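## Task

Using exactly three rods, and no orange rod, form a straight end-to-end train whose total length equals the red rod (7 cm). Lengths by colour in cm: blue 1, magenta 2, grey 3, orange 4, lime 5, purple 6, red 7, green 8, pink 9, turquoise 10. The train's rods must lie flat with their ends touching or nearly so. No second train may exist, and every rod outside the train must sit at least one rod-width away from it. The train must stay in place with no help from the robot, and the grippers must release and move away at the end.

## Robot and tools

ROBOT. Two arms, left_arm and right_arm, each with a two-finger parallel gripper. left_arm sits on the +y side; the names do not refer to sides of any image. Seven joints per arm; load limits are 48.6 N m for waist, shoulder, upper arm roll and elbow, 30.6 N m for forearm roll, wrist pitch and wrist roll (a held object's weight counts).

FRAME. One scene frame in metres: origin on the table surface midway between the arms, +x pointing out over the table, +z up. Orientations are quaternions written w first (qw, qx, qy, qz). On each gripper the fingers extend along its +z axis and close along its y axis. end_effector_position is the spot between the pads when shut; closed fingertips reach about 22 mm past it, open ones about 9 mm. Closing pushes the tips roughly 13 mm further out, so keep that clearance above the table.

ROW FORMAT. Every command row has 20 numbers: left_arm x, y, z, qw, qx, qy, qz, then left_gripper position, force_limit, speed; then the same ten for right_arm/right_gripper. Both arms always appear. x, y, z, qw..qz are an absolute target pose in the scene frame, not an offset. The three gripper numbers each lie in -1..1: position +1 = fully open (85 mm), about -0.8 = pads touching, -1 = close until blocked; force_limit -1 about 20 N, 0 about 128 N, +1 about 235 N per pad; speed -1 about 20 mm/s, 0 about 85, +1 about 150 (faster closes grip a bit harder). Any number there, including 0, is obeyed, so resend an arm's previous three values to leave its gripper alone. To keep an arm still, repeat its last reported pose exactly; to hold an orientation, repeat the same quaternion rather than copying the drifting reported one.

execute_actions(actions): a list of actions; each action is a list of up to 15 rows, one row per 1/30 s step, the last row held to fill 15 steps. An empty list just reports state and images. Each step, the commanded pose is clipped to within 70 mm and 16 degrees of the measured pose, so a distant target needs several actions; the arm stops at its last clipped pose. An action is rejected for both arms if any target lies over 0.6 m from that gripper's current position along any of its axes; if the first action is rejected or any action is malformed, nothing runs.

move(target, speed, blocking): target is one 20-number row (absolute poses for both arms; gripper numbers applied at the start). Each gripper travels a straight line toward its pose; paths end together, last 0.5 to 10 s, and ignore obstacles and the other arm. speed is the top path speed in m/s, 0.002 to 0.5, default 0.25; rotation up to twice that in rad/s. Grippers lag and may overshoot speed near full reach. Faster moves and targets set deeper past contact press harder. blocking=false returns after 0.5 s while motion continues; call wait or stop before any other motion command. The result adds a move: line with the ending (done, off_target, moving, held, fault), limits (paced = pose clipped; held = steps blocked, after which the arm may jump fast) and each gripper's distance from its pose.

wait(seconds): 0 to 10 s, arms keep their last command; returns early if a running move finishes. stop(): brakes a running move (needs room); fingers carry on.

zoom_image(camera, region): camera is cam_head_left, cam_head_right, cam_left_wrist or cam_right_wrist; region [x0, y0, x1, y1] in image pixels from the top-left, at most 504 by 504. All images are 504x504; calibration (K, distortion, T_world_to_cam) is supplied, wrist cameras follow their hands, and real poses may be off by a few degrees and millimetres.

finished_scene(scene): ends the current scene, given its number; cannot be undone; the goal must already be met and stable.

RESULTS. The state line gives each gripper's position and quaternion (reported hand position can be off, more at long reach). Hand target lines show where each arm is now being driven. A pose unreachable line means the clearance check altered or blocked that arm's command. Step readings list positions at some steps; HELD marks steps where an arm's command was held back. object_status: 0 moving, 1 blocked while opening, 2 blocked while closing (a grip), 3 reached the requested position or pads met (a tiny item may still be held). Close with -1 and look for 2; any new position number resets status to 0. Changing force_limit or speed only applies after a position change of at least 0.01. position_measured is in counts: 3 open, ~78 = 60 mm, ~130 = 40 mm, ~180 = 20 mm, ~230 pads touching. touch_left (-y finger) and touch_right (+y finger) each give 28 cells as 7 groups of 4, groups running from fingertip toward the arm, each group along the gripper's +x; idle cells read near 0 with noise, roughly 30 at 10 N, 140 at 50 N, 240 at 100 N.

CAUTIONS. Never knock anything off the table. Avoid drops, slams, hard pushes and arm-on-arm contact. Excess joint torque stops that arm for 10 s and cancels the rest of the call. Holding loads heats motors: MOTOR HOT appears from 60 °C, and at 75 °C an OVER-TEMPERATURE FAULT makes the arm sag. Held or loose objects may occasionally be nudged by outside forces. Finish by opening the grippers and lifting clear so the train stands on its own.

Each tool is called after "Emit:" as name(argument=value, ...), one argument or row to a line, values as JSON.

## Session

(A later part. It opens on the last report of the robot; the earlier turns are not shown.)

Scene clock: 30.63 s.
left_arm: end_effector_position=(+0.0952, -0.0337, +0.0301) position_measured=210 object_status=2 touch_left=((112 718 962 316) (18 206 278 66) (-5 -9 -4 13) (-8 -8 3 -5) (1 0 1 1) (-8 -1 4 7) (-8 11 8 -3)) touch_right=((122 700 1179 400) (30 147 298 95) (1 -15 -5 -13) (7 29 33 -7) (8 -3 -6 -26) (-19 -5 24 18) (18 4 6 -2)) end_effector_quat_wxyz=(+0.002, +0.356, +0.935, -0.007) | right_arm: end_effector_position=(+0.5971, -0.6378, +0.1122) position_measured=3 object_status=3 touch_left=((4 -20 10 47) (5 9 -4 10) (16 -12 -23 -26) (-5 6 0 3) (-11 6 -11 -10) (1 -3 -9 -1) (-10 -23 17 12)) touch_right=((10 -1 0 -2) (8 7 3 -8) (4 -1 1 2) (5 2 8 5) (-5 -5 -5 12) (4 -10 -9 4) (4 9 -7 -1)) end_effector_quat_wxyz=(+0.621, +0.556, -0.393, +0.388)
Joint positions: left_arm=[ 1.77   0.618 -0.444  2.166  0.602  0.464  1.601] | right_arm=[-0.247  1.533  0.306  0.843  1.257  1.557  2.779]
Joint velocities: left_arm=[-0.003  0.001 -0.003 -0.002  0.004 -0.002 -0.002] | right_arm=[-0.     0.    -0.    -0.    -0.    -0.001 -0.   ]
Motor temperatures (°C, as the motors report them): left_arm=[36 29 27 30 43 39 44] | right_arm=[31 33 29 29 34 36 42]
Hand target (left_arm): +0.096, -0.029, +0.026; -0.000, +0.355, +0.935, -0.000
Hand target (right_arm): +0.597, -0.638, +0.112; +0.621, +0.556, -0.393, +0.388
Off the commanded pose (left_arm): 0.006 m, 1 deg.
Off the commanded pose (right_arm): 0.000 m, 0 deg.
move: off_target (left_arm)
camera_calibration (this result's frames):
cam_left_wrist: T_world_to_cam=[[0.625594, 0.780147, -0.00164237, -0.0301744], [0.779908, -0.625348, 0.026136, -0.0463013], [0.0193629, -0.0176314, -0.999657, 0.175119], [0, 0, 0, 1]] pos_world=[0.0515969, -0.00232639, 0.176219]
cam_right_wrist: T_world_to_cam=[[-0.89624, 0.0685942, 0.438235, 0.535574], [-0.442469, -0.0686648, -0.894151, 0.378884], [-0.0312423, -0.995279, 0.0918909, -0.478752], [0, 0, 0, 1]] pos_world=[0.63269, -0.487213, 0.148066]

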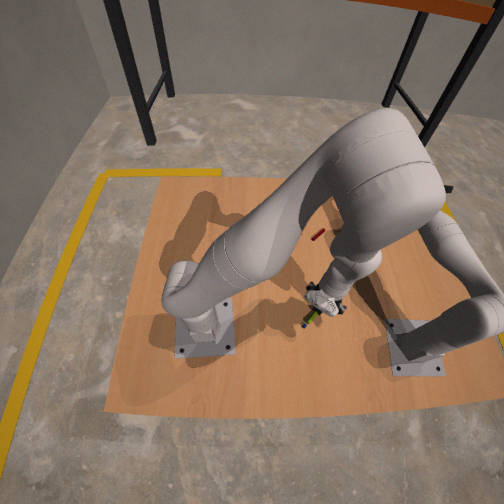

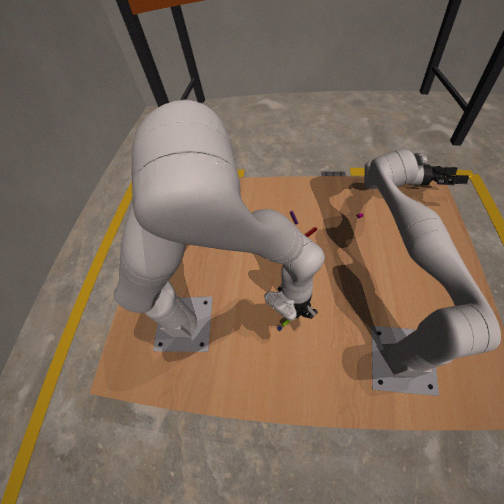

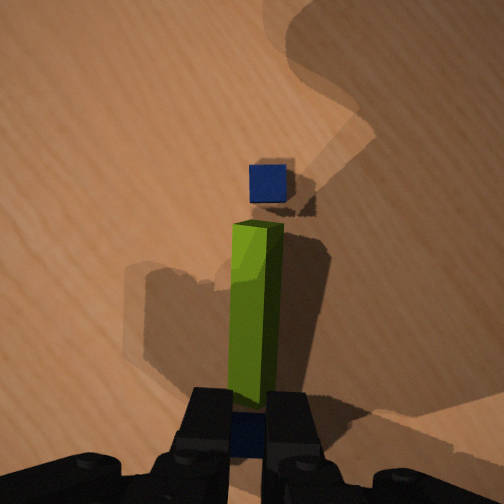

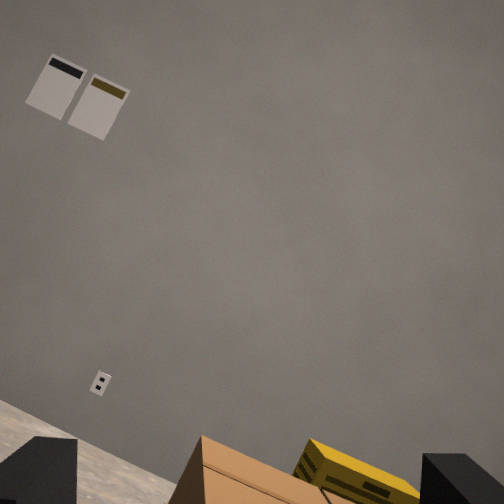

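Emit:
move(
  target=[0.0959,-0.0290,0.045,0,0.3551,0.9348,0,-1,-0.5,-0.5, 0.5971,-0.6378,0.1122,0.621,0.556,-0.393,0.388,1,0,0],
  speed=0.05,
)

Emit:
move(
  target=[0.1015,-0.0340,0.045,0,0.3551,0.9348,0,-1,-0.5,-0.5, 0.5971,-0.6378,0.1122,0.621,0.556,-0.393,0.388,1,0,0],
  speed=0.05,
)

Scene clock: 31.47 s.
left_arm: end_effector_position=(+0.0962, -0.0289, +0.0449) position_measured=210 object_status=2 touch_left=((123 739 983 312) (23 212 280 75) (-1 -5 -3 -1) (6 -9 -10 2) (7 -10 2 0) (3 3 5 -7) (-4 -3 4 6)) touch_right=((102 712 1217 380) (18 162 303 105) (-14 -2 23 9) (-5 -32 -4 11) (13 -2 15 -10) (-14 -15 20 3) (-13 0 8 15)) end_effector_quat_wxyz=(+0.000, +0.355, +0.935, +0.000) | right_arm: end_effector_position=(+0.5971, -0.6378, +0.1122) position_measured=3 object_status=3 touch_left=((10 -5 11 17) (6 -28 33 9) (15 -21 -11 1) (-7 7 -10 6) (-8 2 -58 -1) (19 12 24 -20) (2 7 -2 -17)) touch_right=((1 6 -2 9) (8 -5 2 -3) (-5 -2 -7 4) (5 1 5 0) (5 -5 -2 10) (8 -13 -4 -6) (6 -1 -5 0)) end_effector_quat_wxyz=(+0.621, +0.556, -0.393, +0.388)
Joint positions: left_arm=[ 1.807  0.587 -0.494  2.156  0.553  0.523  1.644] | right_arm=[-0.247  1.533  0.306  0.843  1.257  1.557  2.779]
Joint velocities: left_arm=[ 0.005 -0.003  0.003 -0.001 -0.001  0.     0.003] | right_arm=[-0.     0.001  0.    -0.    -0.    -0.001  0.   ]
Motor temperatures (°C, as the motors report them): left_arm=[36 29 27 30 43 39 44] | right_arm=[31 33 29 29 34 36 42]
Hand target (left_arm): +0.096, -0.029, +0.045; +0.000, +0.355, +0.935, +0.000
Hand target (right_arm): +0.597, -0.638, +0.112; +0.621, +0.556, -0.393, +0.388
Off the commanded pose (left_arm): 0.000 m, 0 deg.
Off the commanded pose (right_arm): 0.000 m, 0 deg.
move: done
camera_calibration (this result's frames):
cam_left_wrist: T_world_to_cam=[[0.623991, 0.781364, 0.0102457, -0.0348417], [0.781151, -0.624065, 0.0185843, -0.0442002], [0.020915, -0.00359298, -0.999775, 0.190262], [0, 0, 0, 1]] pos_world=[0.0522886, 0.000323864, 0.191397]
cam_right_wrist: T_world_to_cam=[[-0.89624, 0.0685943, 0.438234, 0.535574], [-0.442468, -0.0686649, -0.894151, 0.378884], [-0.0312424, -0.995279, 0.0918911, -0.478752], [0, 0, 0, 1]] pos_world=[0.63269, -0.487213, 0.148066]

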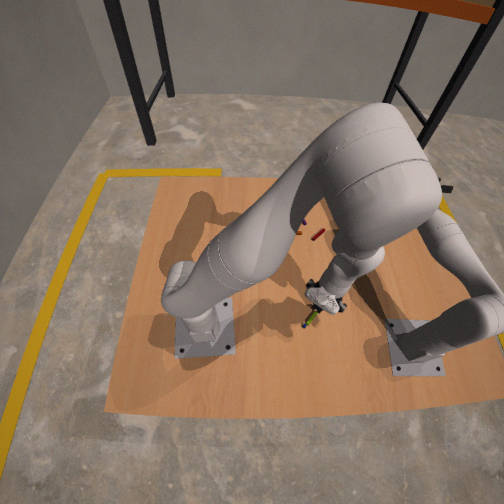

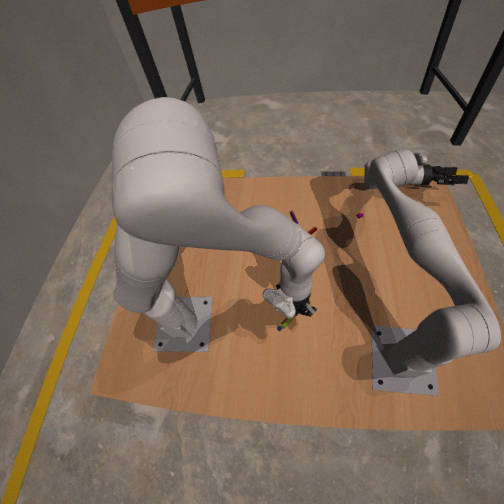

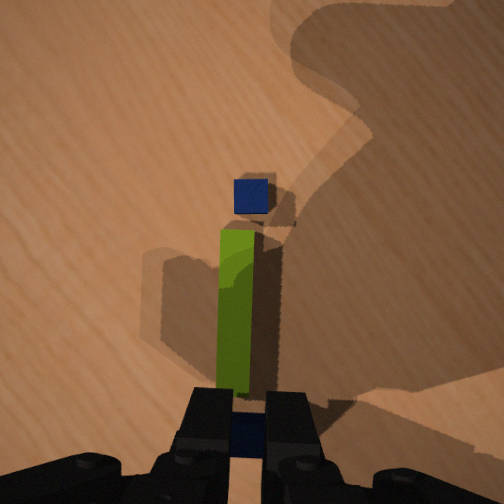

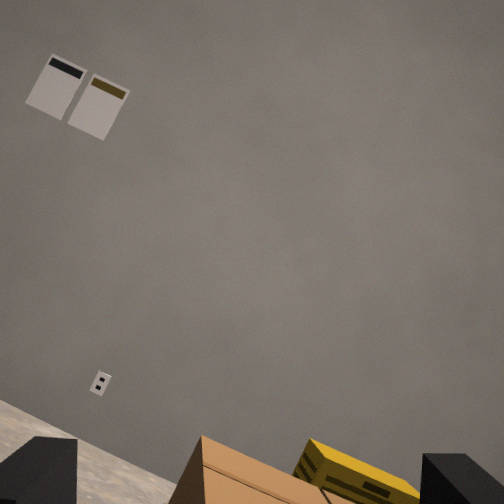

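Scene clock: 32.17 s.
left_arm: end_effector_position=(+0.1014, -0.0341, +0.0450) position_measured=210 object_status=2 touch_left=((117 745 993 317) (22 208 278 83) (4 -1 -11 6) (6 -2 -6 -5) (17 2 -3 -2) (-3 -7 2 5) (2 6 5 6)) touch_right=((126 732 1235 379) (39 162 295 92) (15 5 18 -25) (14 -2 -15 0) (-7 8 -21 -25) (2 51 -4 18) (17 -39 -9 0)) end_effector_quat_wxyz=(-0.000, +0.355, +0.935, -0.000) | right_arm: end_effector_position=(+0.5971, -0.6378, +0.1122) position_measured=3 object_status=3 touch_left=((9 28 7 3) (17 3 10 -9) (4 -20 -8 -17) (13 -2 12 -11) (16 15 3 5) (7 12 -8 -17) (11 -16 3 -5)) touch_right=((8 10 0 3) (9 6 7 -7) (-3 -5 4 3) (-1 -7 1 8) (-2 -10 7 3) (3 3 -8 -3) (5 7 -8 4)) end_effector_quat_wxyz=(+0.621, +0.556, -0.393, +0.388)
Joint positions: left_arm=[ 1.794  0.594 -0.495  2.138  0.549  0.534  1.638] | right_arm=[-0.247  1.533  0.306  0.843  1.257  1.557  2.779]
Joint velocities: left_arm=[-0.001  0.001 -0.    -0.     0.001  0.001  0.001] | right_arm=[ 0.     0.     0.     0.001 -0.     0.    -0.   ]
Motor temperatures (°C, as the motors report them): left_arm=[36 29 27 30 43 39 44] | right_arm=[31 33 29 29 34 36 42]
Hand target (left_arm): +0.101, -0.034, +0.045; -0.000, +0.355, +0.935, -0.000
Hand target (right_arm): +0.597, -0.638, +0.112; +0.621, +0.556, -0.393, +0.388
Off the commanded pose (left_arm): 0.000 m, 0 deg.
Off the commanded pose (right_arm): 0.000 m, 0 deg.
move: done
camera_calibration (this result's frames):
cam_left_wrist: T_world_to_cam=[[0.624584, 0.780898, 0.00960802, -0.0341119], [0.780687, -0.624645, 0.0186253, -0.0514646], [0.0205461, -0.00413223, -0.99978, 0.190268], [0, 0, 0, 1]] pos_world=[0.0575742, -0.0047229, 0.191512]
cam_right_wrist: T_world_to_cam=[[-0.89624, 0.0685943, 0.438235, 0.535574], [-0.442469, -0.0686648, -0.894151, 0.378884], [-0.0312425, -0.995279, 0.0918909, -0.478752], [0, 0, 0, 1]] pos_world=[0.63269, -0.487214, 0.148066]

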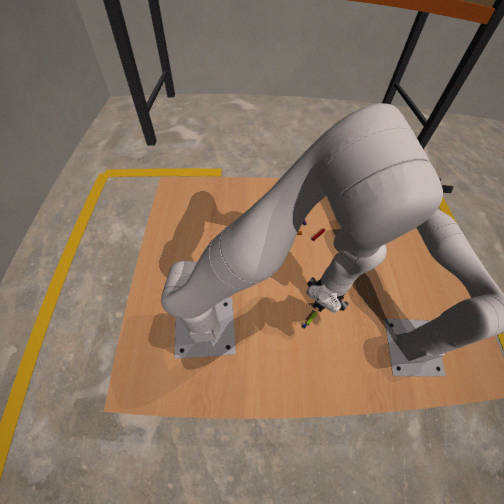

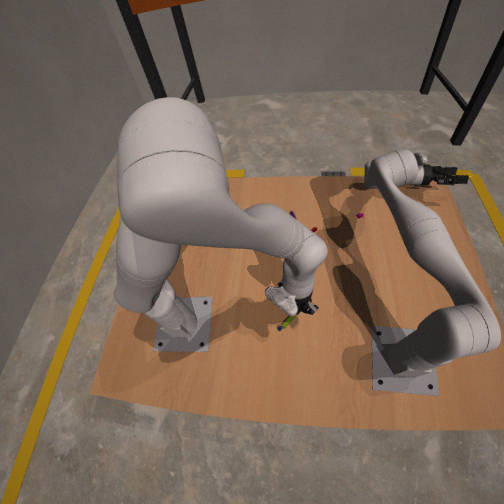

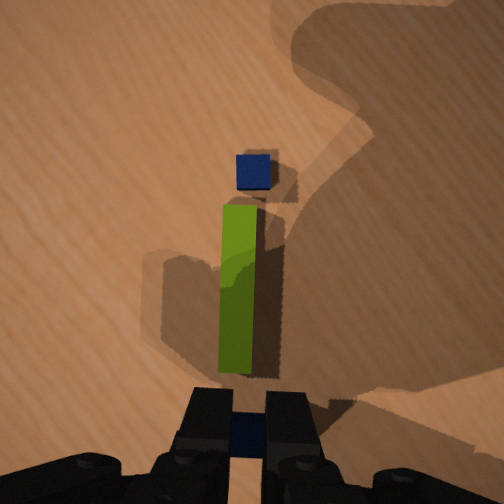

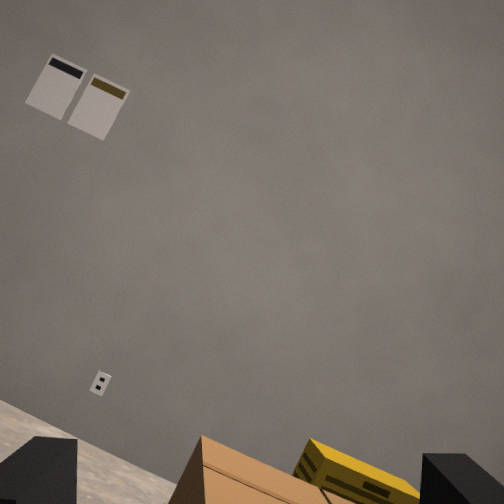

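Emit:
move(
  target=[0.1000,-0.0360,0.026,0,0.3551,0.9348,0,-1,-0.5,-0.5, 0.5971,-0.6378,0.1122,0.621,0.556,-0.393,0.388,1,0,0],
  speed=0.05,
)

Scene clock: 33.13 s.
left_arm: end_effector_position=(+0.0997, -0.0361, +0.0262) position_measured=210 object_status=2 touch_left=((118 737 990 308) (21 214 284 75) (-3 -7 1 4) (4 1 2 -3) (1 -5 -2 -14) (-5 6 8 11) (-2 2 6 4)) touch_right=((122 745 1216 402) (23 141 311 99) (-15 -19 6 -2) (-2 14 6 -40) (-4 -6 -11 -27) (-19 25 -8 -4) (4 10 5 5)) end_effector_quat_wxyz=(-0.000, +0.355, +0.935, -0.000) | right_arm: end_effector_position=(+0.5971, -0.6378, +0.1122) position_measured=3 object_status=3 touch_left=((-9 -6 23 -7) (15 7 20 1) (5 2 -2 6) (9 19 15 -7) (3 14 0 -8) (0 -12 16 3) (-8 -6 -8 -20)) touch_right=((-3 4 -6 -12) (8 5 -5 -7) (-7 -1 5 8) (8 5 8 5) (9 1 -5 11) (6 -5 -8 -1) (-6 6 -9 11)) end_effector_quat_wxyz=(+0.621, +0.556, -0.393, +0.388)
Joint positions: left_arm=[ 1.764  0.638 -0.449  2.145  0.594  0.48   1.604] | right_arm=[-0.247  1.533  0.306  0.843  1.257  1.557  2.779]
Joint velocities: left_arm=[-0.004  0.004 -0.002  0.001  0.001 -0.001 -0.   ] | right_arm=[-0.002 -0.    -0.     0.001 -0.003 -0.001 -0.   ]
Motor temperatures (°C, as the motors report them): left_arm=[36 29 27 30 43 39 44] | right_arm=[31 33 29 29 34 36 42]
Hand target (left_arm): +0.100, -0.036, +0.026; -0.000, +0.355, +0.935, -0.000
Hand target (right_arm): +0.597, -0.638, +0.112; +0.621, +0.556, -0.393, +0.388
Off the commanded pose (left_arm): 0.000 m, 0 deg.
Off the commanded pose (right_arm): 0.000 m, 0 deg.
move: done
camera_calibration (this result's frames):
cam_left_wrist: T_world_to_cam=[[0.624904, 0.780648, 0.00914104, -0.0313053], [0.780436, -0.624954, 0.018777, -0.0510914], [0.0203709, -0.0045998, -0.999782, 0.171485], [0, 0, 0, 1]] pos_world=[0.055943, -0.00670249, 0.172693]
cam_right_wrist: T_world_to_cam=[[-0.89624, 0.0685942, 0.438234, 0.535574], [-0.442469, -0.0686648, -0.894151, 0.378884], [-0.0312423, -0.995279, 0.0918909, -0.478752], [0, 0, 0, 1]] pos_world=[0.63269, -0.487213, 0.148066]

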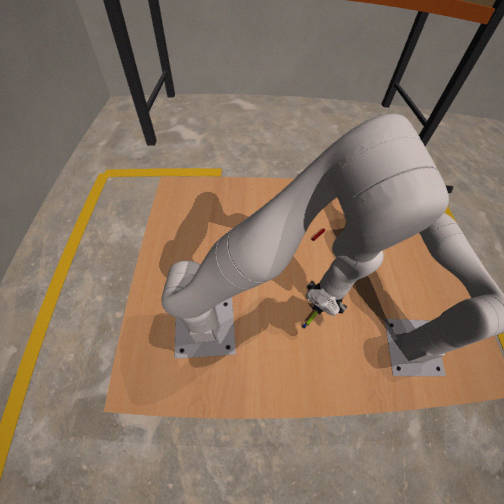

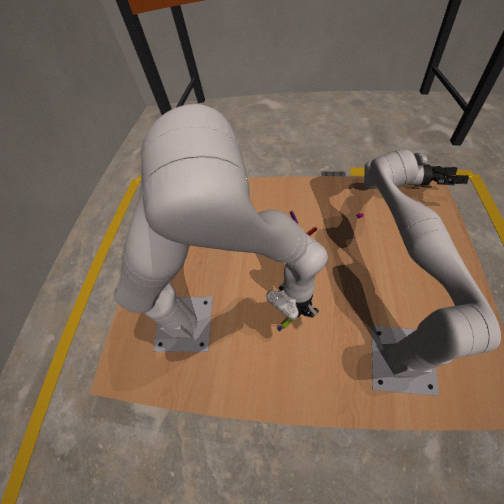

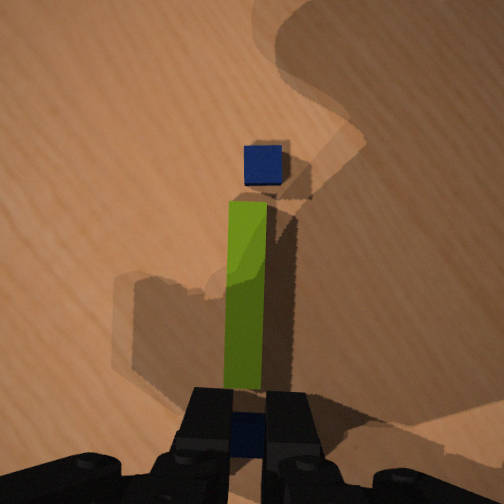

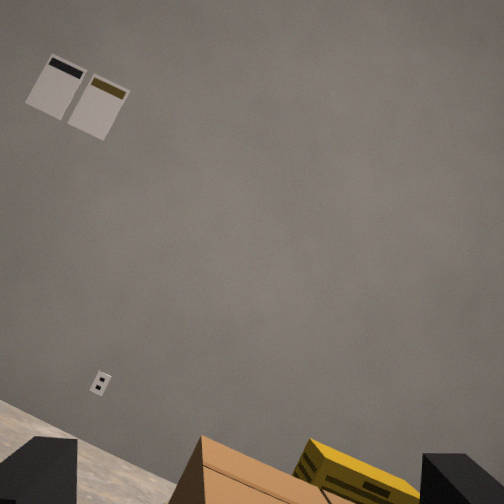

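Emit:
move(
  target=[0.0959,-0.0323,0.026,0,0.3551,0.9348,0,-1,-0.5,-0.5, 0.5971,-0.6378,0.1122,0.621,0.556,-0.393,0.388,1,0,0],
  speed=0.02,
)

Scene clock: 33.93 s.
left_arm: end_effector_position=(+0.0960, -0.0323, +0.0260) position_measured=210 object_status=2 touch_left=((123 736 995 308) (22 213 276 77) (2 -10 -1 8) (3 -2 -10 -5) (6 -8 -7 -13) (-16 12 10 4) (3 2 15 9)) touch_right=((131 735 1207 403) (2 127 288 94) (3 1 3 13) (-16 -3 10 8) (-27 -4 -2 -8) (-20 17 4 14) (-7 16 -39 5)) end_effector_quat_wxyz=(+0.000, +0.355, +0.935, +0.000) | right_arm: end_effector_position=(+0.5971, -0.6378, +0.1122) position_measured=3 object_status=3 touch_left=((14 1 9 -11) (0 30 2 15) (-2 -13 -6 -6) (1 -2 10 -3) (1 8 -16 13) (-2 4 25 3) (9 -23 -16 -3)) touch_right=((4 3 -4 -2) (2 5 5 -4) (-3 -3 13 2) (-1 -6 -1 1) (5 -14 10 9) (1 -7 -9 4) (-1 3 -10 -3)) end_effector_quat_wxyz=(+0.621, +0.556, -0.393, +0.388)
Joint positions: left_arm=[ 1.772  0.633 -0.447  2.159  0.598  0.471  1.607] | right_arm=[-0.247  1.533  0.306  0.843  1.257  1.557  2.779]
Joint velocities: left_arm=[-0.001 -0.     0.001  0.    -0.    -0.001 -0.   ] | right_arm=[ 0.001 -0.     0.    -0.001 -0.001 -0.    -0.   ]
Motor temperatures (°C, as the motors report them): left_arm=[36 29 27 30 43 39 44] | right_arm=[31 33 29 29 34 36 42]
Hand target (left_arm): +0.096, -0.032, +0.026; +0.000, +0.355, +0.935, +0.000
Hand target (right_arm): +0.597, -0.638, +0.112; +0.621, +0.556, -0.393, +0.388
Off the commanded pose (left_arm): 0.000 m, 0 deg.
Off the commanded pose (right_arm): 0.000 m, 0 deg.
move: done
camera_calibration (this result's frames):
cam_left_wrist: T_world_to_cam=[[0.624439, 0.781012, 0.00981035, -0.0319138], [0.7808, -0.624503, 0.0186319, -0.0457521], [0.0206783, -0.00397456, -0.999778, 0.171374], [0, 0, 0, 1]] pos_world=[0.0521077, -0.00296617, 0.172501]
cam_right_wrist: T_world_to_cam=[[-0.89624, 0.0685945, 0.438234, 0.535574], [-0.442469, -0.068665, -0.894151, 0.378884], [-0.0312425, -0.995279, 0.0918912, -0.478752], [0, 0, 0, 1]] pos_world=[0.63269, -0.487213, 0.148066]

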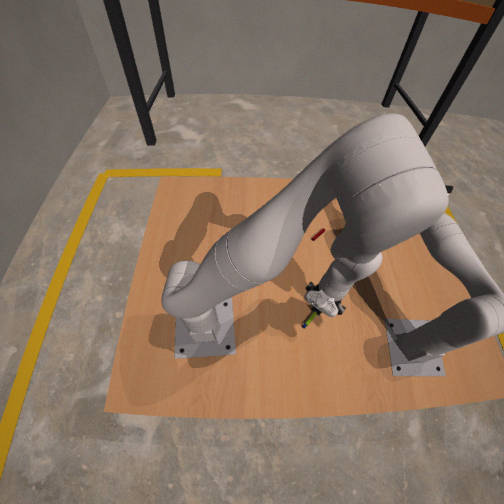

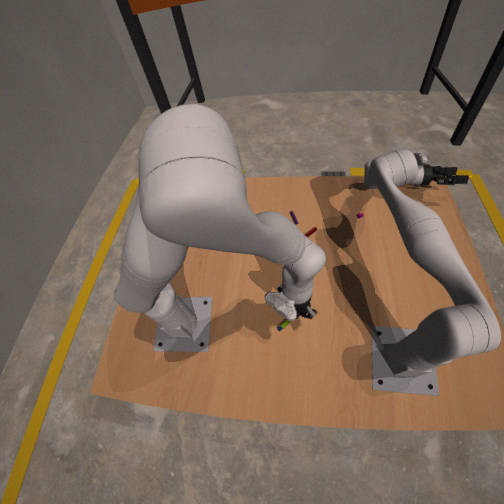

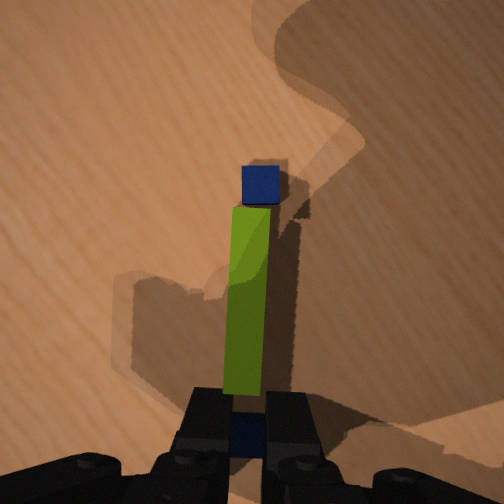

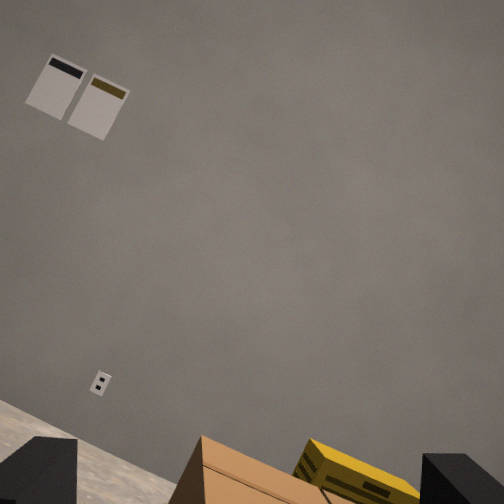

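Emit:
move(
  target=[0.0959,-0.0323,0.026,0,0.3551,0.9348,0,0.2,-0.5,-0.5, 0.5971,-0.6378,0.1122,0.621,0.556,-0.393,0.388,1,0,0],
)

Emit:
move(
  target=[0.0959,-0.0323,0.05,0,0.3551,0.9348,0,-0.8,-0.5,0, 0.5971,-0.6378,0.1122,0.621,0.556,-0.393,0.388,1,0,0],
  speed=0.05,
)

Scene clock: 35.23 s.
left_arm: end_effector_position=(+0.0959, -0.0323, +0.0260) position_measured=104 object_status=0 touch_left=((-3 5 -6 -12) (8 0 8 7) (0 1 -3 2) (-3 -9 -1 -6) (12 -5 -2 0) (-1 13 2 -10) (1 5 -10 6)) touch_right=((-5 4 -7 -20) (-12 20 -16 42) (16 -4 24 -9) (12 13 -20 -5) (0 -8 -14 -11) (6 0 11 3) (2 -10 -6 13)) end_effector_quat_wxyz=(+0.000, +0.355, +0.935, -0.000) | right_arm: end_effector_position=(+0.5971, -0.6378, +0.1122) position_measured=3 object_status=3 touch_left=((-6 1 -20 -7) (31 21 -7 -9) (-8 -16 -28 -25) (-2 -4 -21 8) (4 4 -15 4) (-4 -11 -1 -5) (2 -12 4 -9)) touch_right=((-1 -2 0 -7) (4 7 -5 0) (6 -8 5 0) (2 -3 -1 -2) (-8 9 10 3) (11 -6 -17 1) (-5 -1 -5 14)) end_effector_quat_wxyz=(+0.621, +0.556, -0.393, +0.388)
Joint positions: left_arm=[ 1.772  0.633 -0.446  2.159  0.598  0.471  1.607] | right_arm=[-0.247  1.533  0.306  0.843  1.257  1.557  2.779]
Joint velocities: left_arm=[-0.     0.     0.     0.001 -0.    -0.     0.001] | right_arm=[ 0.001 -0.     0.    -0.001 -0.001 -0.    -0.   ]
Motor temperatures (°C, as the motors report them): left_arm=[36 29 27 30 43 39 44] | right_arm=[31 33 29 29 34 36 42]
Hand target (left_arm): +0.096, -0.032, +0.026; +0.000, +0.355, +0.935, +0.000
Hand target (right_arm): +0.597, -0.638, +0.112; +0.621, +0.556, -0.393, +0.388
Off the commanded pose (left_arm): 0.000 m, 0 deg.
Off the commanded pose (right_arm): 0.000 m, 0 deg.
move: done
camera_calibration (this result's frames):
cam_left_wrist: T_world_to_cam=[[0.624498, 0.780966, 0.00973206, -0.0318513], [0.780754, -0.624561, 0.0186283, -0.0457195], [0.0206263, -0.00403498, -0.999779, 0.171381], [0, 0, 0, 1]] pos_world=[0.0520517, -0.00298832, 0.172505]
cam_right_wrist: T_world_to_cam=[[-0.89624, 0.0685945, 0.438234, 0.535574], [-0.442468, -0.0686649, -0.894151, 0.378884], [-0.0312426, -0.995279, 0.0918911, -0.478752], [0, 0, 0, 1]] pos_world=[0.63269, -0.487213, 0.148066]

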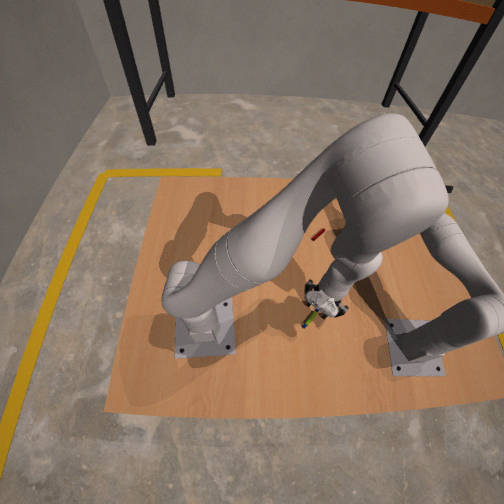

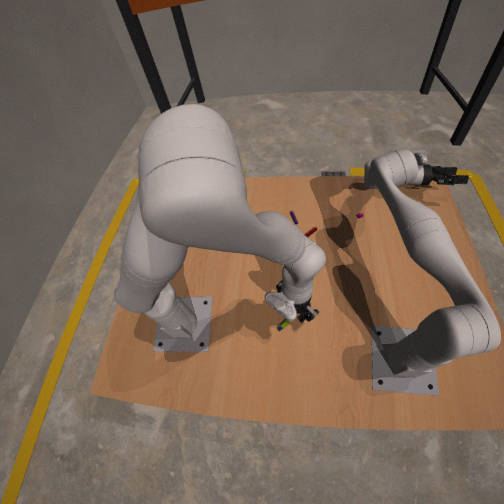

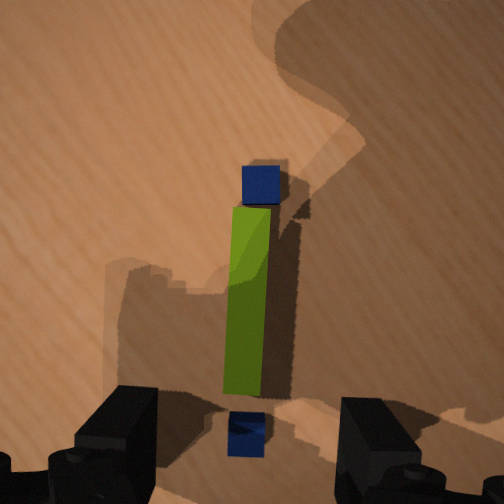

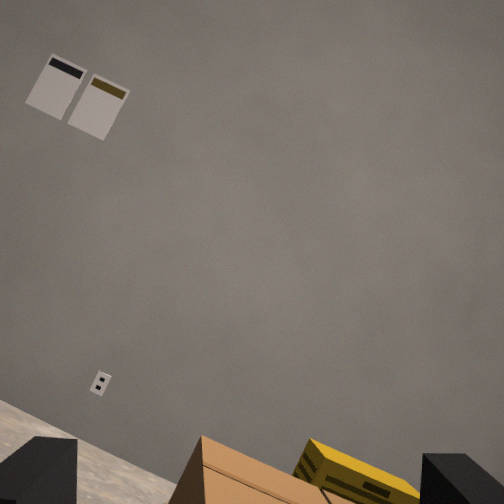

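Scene clock: 36.17 s.
left_arm: end_effector_position=(+0.0960, -0.0323, +0.0499) position_measured=229 object_status=0 touch_left=((0 -3 0 -19) (0 0 1 -1) (2 -14 3 12) (6 -6 0 -6) (12 1 -1 -8) (-8 6 0 1) (-5 8 -1 12)) touch_right=((-36 -15 -7 -13) (15 1 21 0) (8 3 8 22) (-31 2 28 -4) (-17 -4 -30 1) (2 27 5 11) (-15 6 27 21)) end_effector_quat_wxyz=(+0.000, +0.355, +0.935, +0.000) | right_arm: end_effector_position=(+0.5971, -0.6378, +0.1122) position_measured=3 object_status=3 touch_left=((9 -14 28 -12) (-5 -11 12 -24) (26 -9 -7 10) (13 32 6 15) (-6 18 3 -10) (-5 12 -31 -7) (-9 -5 -28 -6)) touch_right=((7 7 -9 11) (1 6 -2 5) (2 -2 -1 8) (6 -4 13 -8) (7 -3 -7 5) (7 -11 -10 -8) (9 -1 -9 6)) end_effector_quat_wxyz=(+0.621, +0.556, -0.393, +0.388)
Joint positions: left_arm=[ 1.819  0.58  -0.507  2.142  0.539  0.545  1.66 ] | right_arm=[-0.247  1.533  0.306  0.843  1.257  1.557  2.779]
Joint velocities: left_arm=[ 0.    -0.001  0.    -0.    -0.    -0.     0.   ] | right_arm=[-0.001  0.     0.002  0.001 -0.001  0.001 -0.   ]
Motor temperatures (°C, as the motors report them): left_arm=[36 29 27 30 43 39 44] | right_arm=[31 33 29 29 34 36 42]
Hand target (left_arm): +0.096, -0.032, +0.050; +0.000, +0.355, +0.935, +0.000
Hand target (right_arm): +0.597, -0.638, +0.112; +0.621, +0.556, -0.393, +0.388
Off the commanded pose (left_arm): 0.000 m, 0 deg.
Off the commanded pose (right_arm): 0.000 m, 0 deg.
move: done
camera_calibration (this result's frames):
cam_left_wrist: T_world_to_cam=[[0.624422, 0.781022, 0.0100918, -0.032162], [0.780806, -0.624492, 0.0187297, -0.0462718], [0.0209306, -0.00381553, -0.999774, 0.195275], [0, 0, 0, 1]] pos_world=[0.0521248, -0.00303212, 0.196422]
cam_right_wrist: T_world_to_cam=[[-0.89624, 0.0685942, 0.438234, 0.535574], [-0.442468, -0.0686651, -0.894151, 0.378884], [-0.0312422, -0.995279, 0.0918912, -0.478752], [0, 0, 0, 1]] pos_world=[0.63269, -0.487213, 0.148066]

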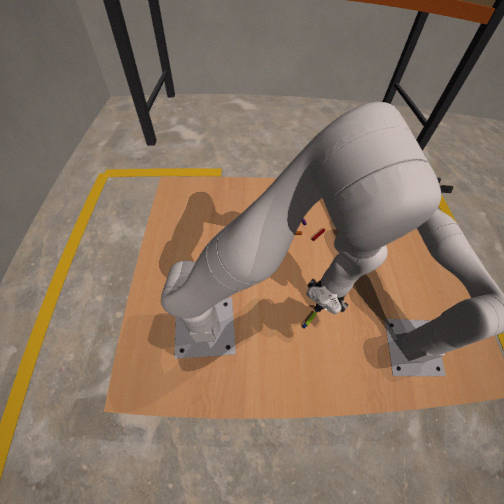

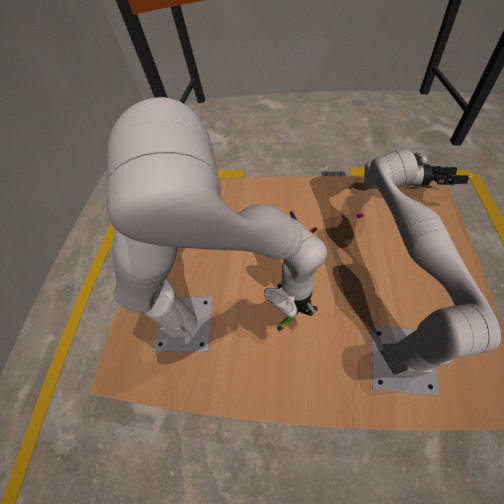

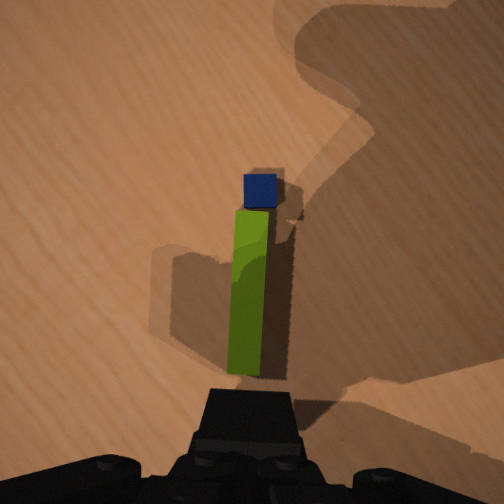

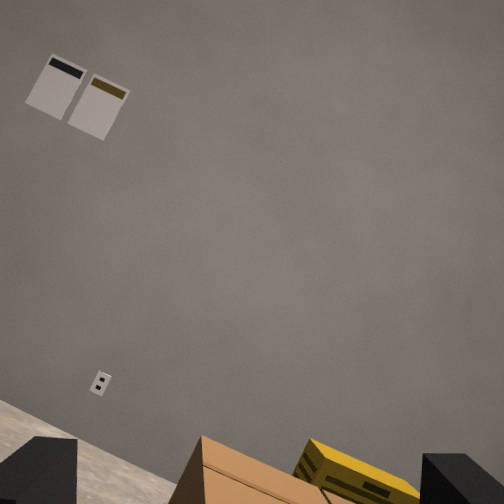

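Emit:
move(
  target=[0.1124,-0.0469,0.05,0,0.3551,0.9348,0,-0.8,-0.5,0, 0.5971,-0.6378,0.1122,0.621,0.556,-0.393,0.388,1,0,0],
  speed=0.1,
)

Emit:
move(
  target=[0.1124,-0.0469,0.027,0,0.3551,0.9348,0,-0.8,-0.5,0, 0.5971,-0.6378,0.1122,0.621,0.556,-0.393,0.388,1,0,0],
  speed=0.05,
)

Scene clock: 37.17 s.
left_arm: end_effector_position=(+0.1121, -0.0471, +0.0500) position_measured=229 object_status=3 touch_left=((0 8 -2 -4) (5 -2 10 3) (-3 -1 -1 14) (14 -2 -12 0) (6 -7 -1 -1) (-7 8 -4 -7) (6 -1 16 7)) touch_right=((8 10 18 12) (-1 -3 6 -6) (-25 -24 -19 11) (0 13 1 -1) (14 -7 12 1) (4 -9 -12 18) (-13 0 -9 -7)) end_effector_quat_wxyz=(-0.000, +0.355, +0.935, -0.000) | right_arm: end_effector_position=(+0.5971, -0.6378, +0.1122) position_measured=3 object_status=3 touch_left=((-7 18 0 0) (-15 -1 7 -8) (28 -2 -6 -14) (-4 -8 13 8) (-5 -3 -20 -18) (-3 -19 3 -21) (-9 -39 12 9)) touch_right=((15 2 0 1) (3 -4 -1 -12) (3 -4 -4 8) (2 -9 7 2) (12 -7 -4 -3) (7 -10 -2 -2) (14 0 -7 -6)) end_effector_quat_wxyz=(+0.621, +0.556, -0.393, +0.388)
Joint positions: left_arm=[ 1.78   0.603 -0.508  2.087  0.53   0.578  1.642] | right_arm=[-0.247  1.533  0.306  0.843  1.257  1.557  2.779]
Joint velocities: left_arm=[-0.004  0.003 -0.001 -0.001  0.001  0.001 -0.002] | right_arm=[-0.    -0.     0.    -0.001 -0.002 -0.001 -0.   ]
Motor temperatures (°C, as the motors report them): left_arm=[36 29 27 30 43 39 44] | right_arm=[31 33 29 29 34 36 42]
Hand target (left_arm): +0.112, -0.047, +0.050; -0.000, +0.355, +0.935, -0.000
Hand target (right_arm): +0.597, -0.638, +0.112; +0.621, +0.556, -0.393, +0.388
Off the commanded pose (left_arm): 0.000 m, 0 deg.
Off the commanded pose (right_arm): 0.000 m, 0 deg.
move: done
camera_calibration (this result's frames):
cam_left_wrist: T_world_to_cam=[[0.624769, 0.780754, 0.00932596, -0.0306917], [0.780544, -0.624823, 0.0186344, -0.0680385], [0.020376, -0.00436288, -0.999783, 0.195032], [0, 0, 0, 1]] pos_world=[0.0683083, -0.0176985, 0.196544]
cam_right_wrist: T_world_to_cam=[[-0.89624, 0.0685943, 0.438235, 0.535574], [-0.442469, -0.0686647, -0.894151, 0.378884], [-0.0312424, -0.995279, 0.0918909, -0.478752], [0, 0, 0, 1]] pos_world=[0.63269, -0.487213, 0.148066]

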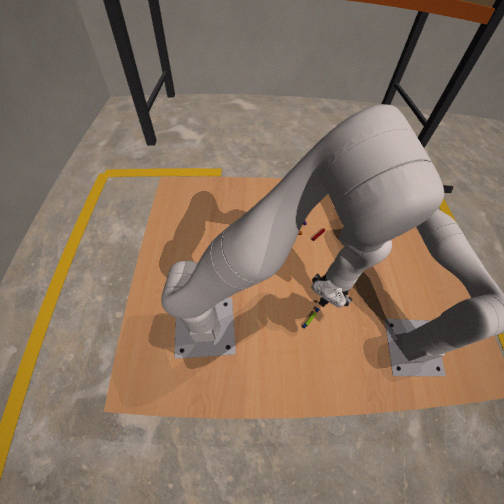

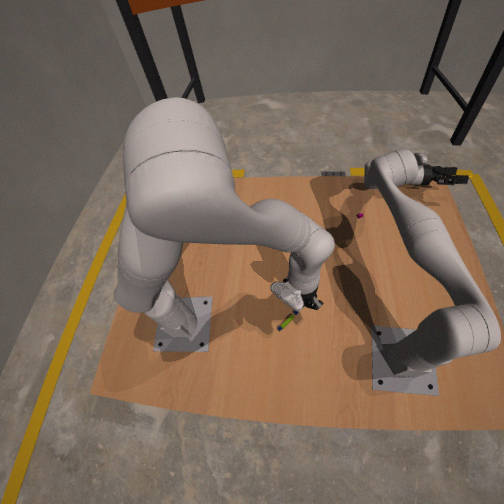

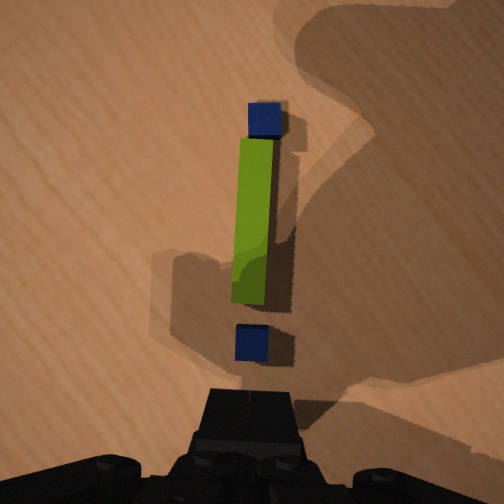

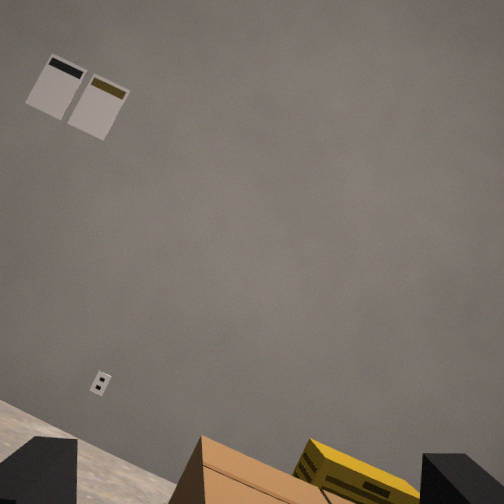

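Scene clock: 37.90 s.
left_arm: end_effector_position=(+0.1121, -0.0470, +0.0272) position_measured=229 object_status=3 touch_left=((-4 -1 4 -11) (6 4 8 3) (6 -6 3 6) (3 5 -9 -7) (14 -1 3 -1) (-4 -5 14 -6) (2 -6 3 12)) touch_right=((-19 -19 4 25) (-5 10 -10 17) (14 11 13 -12) (-6 1 13 -1) (7 26 -1 -25) (-25 6 19 1) (-2 9 -9 6)) end_effector_quat_wxyz=(-0.000, +0.355, +0.935, -0.000) | right_arm: end_effector_position=(+0.5971, -0.6378, +0.1122) position_measured=3 object_status=3 touch_left=((7 -11 6 -1) (25 -2 -3 -4) (-38 -9 -6 -28) (25 2 -11 21) (17 15 -4 -17) (0 -2 3 20) (5 -15 -23 -1)) touch_right=((3 3 4 -2) (7 -6 2 -1) (-5 0 6 2) (9 2 8 4) (10 -9 0 14) (5 -16 0 4) (2 2 -5 2)) end_effector_quat_wxyz=(+0.621, +0.556, -0.393, +0.388)
Joint positions: left_arm=[ 1.742  0.652 -0.458  2.102  0.581  0.512  1.596] | right_arm=[-0.247  1.533  0.306  0.843  1.257  1.557  2.779]
Joint velocities: left_arm=[-0.004  0.004 -0.002 -0.001  0.001 -0.    -0.   ] | right_arm=[ 0.001 -0.    -0.    -0.     0.    -0.     0.   ]
Motor temperatures (°C, as the motors report them): left_arm=[36 29 27 30 43 39 44] | right_arm=[31 33 29 29 34 36 42]
Hand target (left_arm): +0.112, -0.047, +0.027; -0.000, +0.355, +0.935, -0.000
Hand target (right_arm): +0.597, -0.638, +0.112; +0.621, +0.556, -0.393, +0.388
Off the commanded pose (left_arm): 0.000 m, 0 deg.
Off the commanded pose (right_arm): 0.000 m, 0 deg.
move: done
camera_calibration (this result's frames):
cam_left_wrist: T_world_to_cam=[[0.624868, 0.780677, 0.00916182, -0.0305652], [0.780465, -0.624919, 0.0187289, -0.0675948], [0.0203466, -0.00455264, -0.999783, 0.172174], [0, 0, 0, 1]] pos_world=[0.0683515, -0.0175958, 0.173683]
cam_right_wrist: T_world_to_cam=[[-0.89624, 0.0685943, 0.438234, 0.535574], [-0.442468, -0.0686648, -0.894151, 0.378884], [-0.0312425, -0.995279, 0.0918909, -0.478752], [0, 0, 0, 1]] pos_world=[0.63269, -0.487213, 0.148066]

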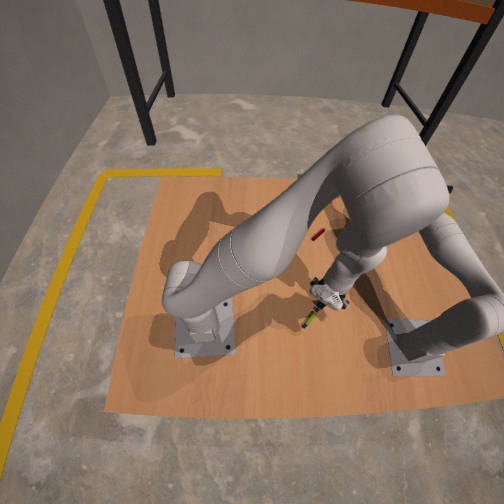

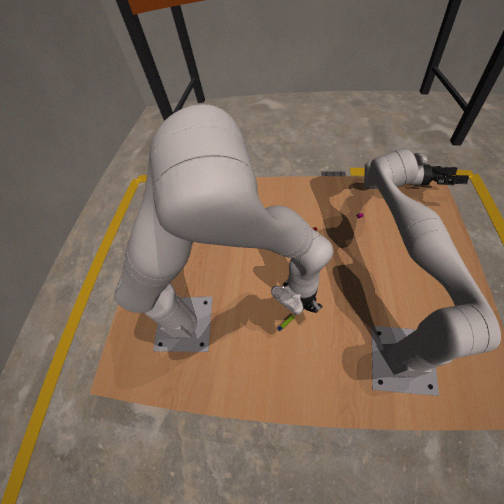

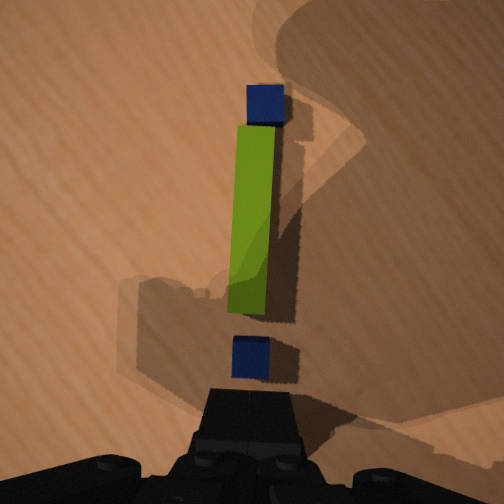

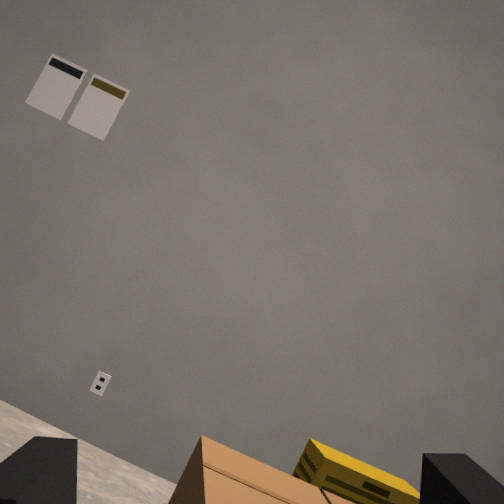

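Emit:
move(
  target=[0.1054,-0.0410,0.027,0,0.3551,0.9348,0,-0.8,-0.5,0, 0.5971,-0.6378,0.1122,0.621,0.556,-0.393,0.388,1,0,0],
  speed=0.02,
)

Scene clock: 38.70 s.
left_arm: end_effector_position=(+0.1055, -0.0409, +0.0270) position_measured=229 object_status=3 touch_left=((1 -2 -5 1) (10 -5 16 3) (1 -5 0 10) (3 -5 -4 4) (12 -1 -8 0) (-2 0 4 -2) (0 -1 -1 -2)) touch_right=((-12 -3 -27 -6) (1 5 4 24) (-19 -19 12 -3) (-11 13 -21 -15) (-12 2 0 17) (2 15 -13 -3) (27 -4 4 6)) end_effector_quat_wxyz=(+0.000, +0.355, +0.935, +0.000) | right_arm: end_effector_position=(+0.5971, -0.6378, +0.1122) position_measured=3 object_status=3 touch_left=((14 -18 6 -10) (14 18 -2 32) (8 5 -29 1) (21 18 -12 3) (-17 12 -13 -22) (25 -8 -10 33) (19 -2 3 3)) touch_right=((5 5 5 0) (12 2 -8 3) (-3 -3 3 -3) (-1 -9 -7 3) (2 -6 1 4) (10 -10 -2 -7) (0 6 -2 5)) end_effector_quat_wxyz=(+0.621, +0.556, -0.393, +0.388)
Joint positions: left_arm=[ 1.756  0.644 -0.455  2.125  0.587  0.496  1.601] | right_arm=[-0.247  1.533  0.306  0.843  1.257  1.557  2.779]
Joint velocities: left_arm=[ 0.001 -0.001 -0.     0.001 -0.    -0.     0.001] | right_arm=[-0.     0.001  0.001  0.001 -0.     0.    -0.   ]
Motor temperatures (°C, as the motors report them): left_arm=[36 29 27 30 43 39 44] | right_arm=[31 33 29 29 34 36 42]
Hand target (left_arm): +0.105, -0.041, +0.027; +0.000, +0.355, +0.935, +0.000
Hand target (right_arm): +0.597, -0.638, +0.112; +0.621, +0.556, -0.393, +0.388
Off the commanded pose (left_arm): 0.000 m, 0 deg.
Off the commanded pose (right_arm): 0.000 m, 0 deg.
move: done
camera_calibration (this result's frames):
cam_left_wrist: T_world_to_cam=[[0.624396, 0.781045, 0.00987665, -0.0311095], [0.780833, -0.624462, 0.0186168, -0.0586361], [0.0207081, -0.00391221, -0.999778, 0.172133], [0, 0, 0, 1]] pos_world=[0.0616451, -0.0116446, 0.173493]
cam_right_wrist: T_world_to_cam=[[-0.89624, 0.0685942, 0.438234, 0.535574], [-0.442469, -0.0686646, -0.894151, 0.378884], [-0.0312425, -0.995279, 0.0918907, -0.478752], [0, 0, 0, 1]] pos_world=[0.63269, -0.487213, 0.148066]

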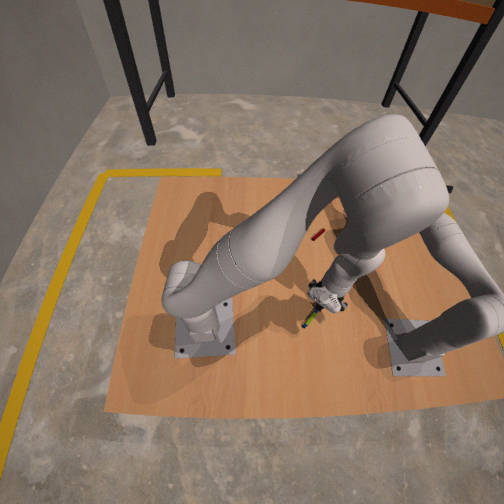

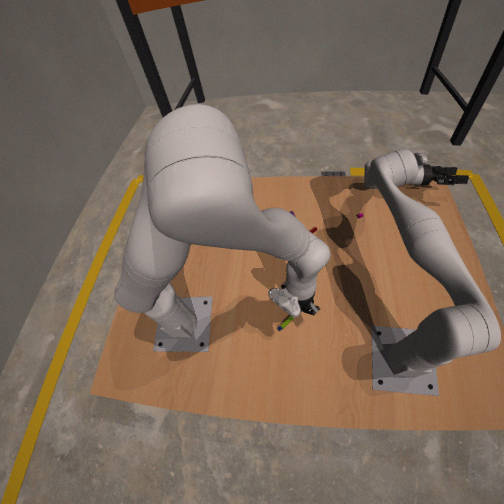

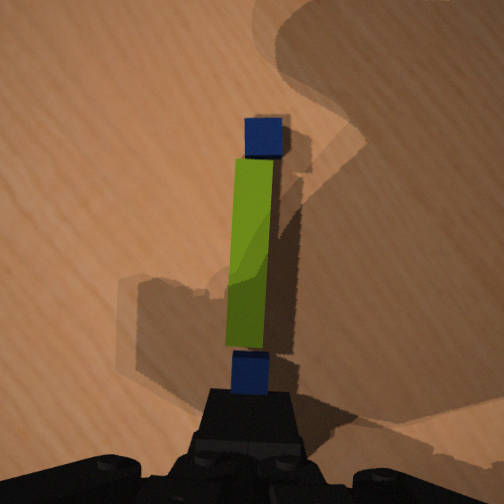

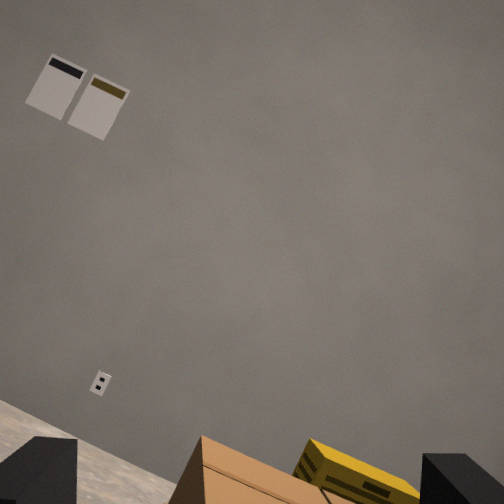

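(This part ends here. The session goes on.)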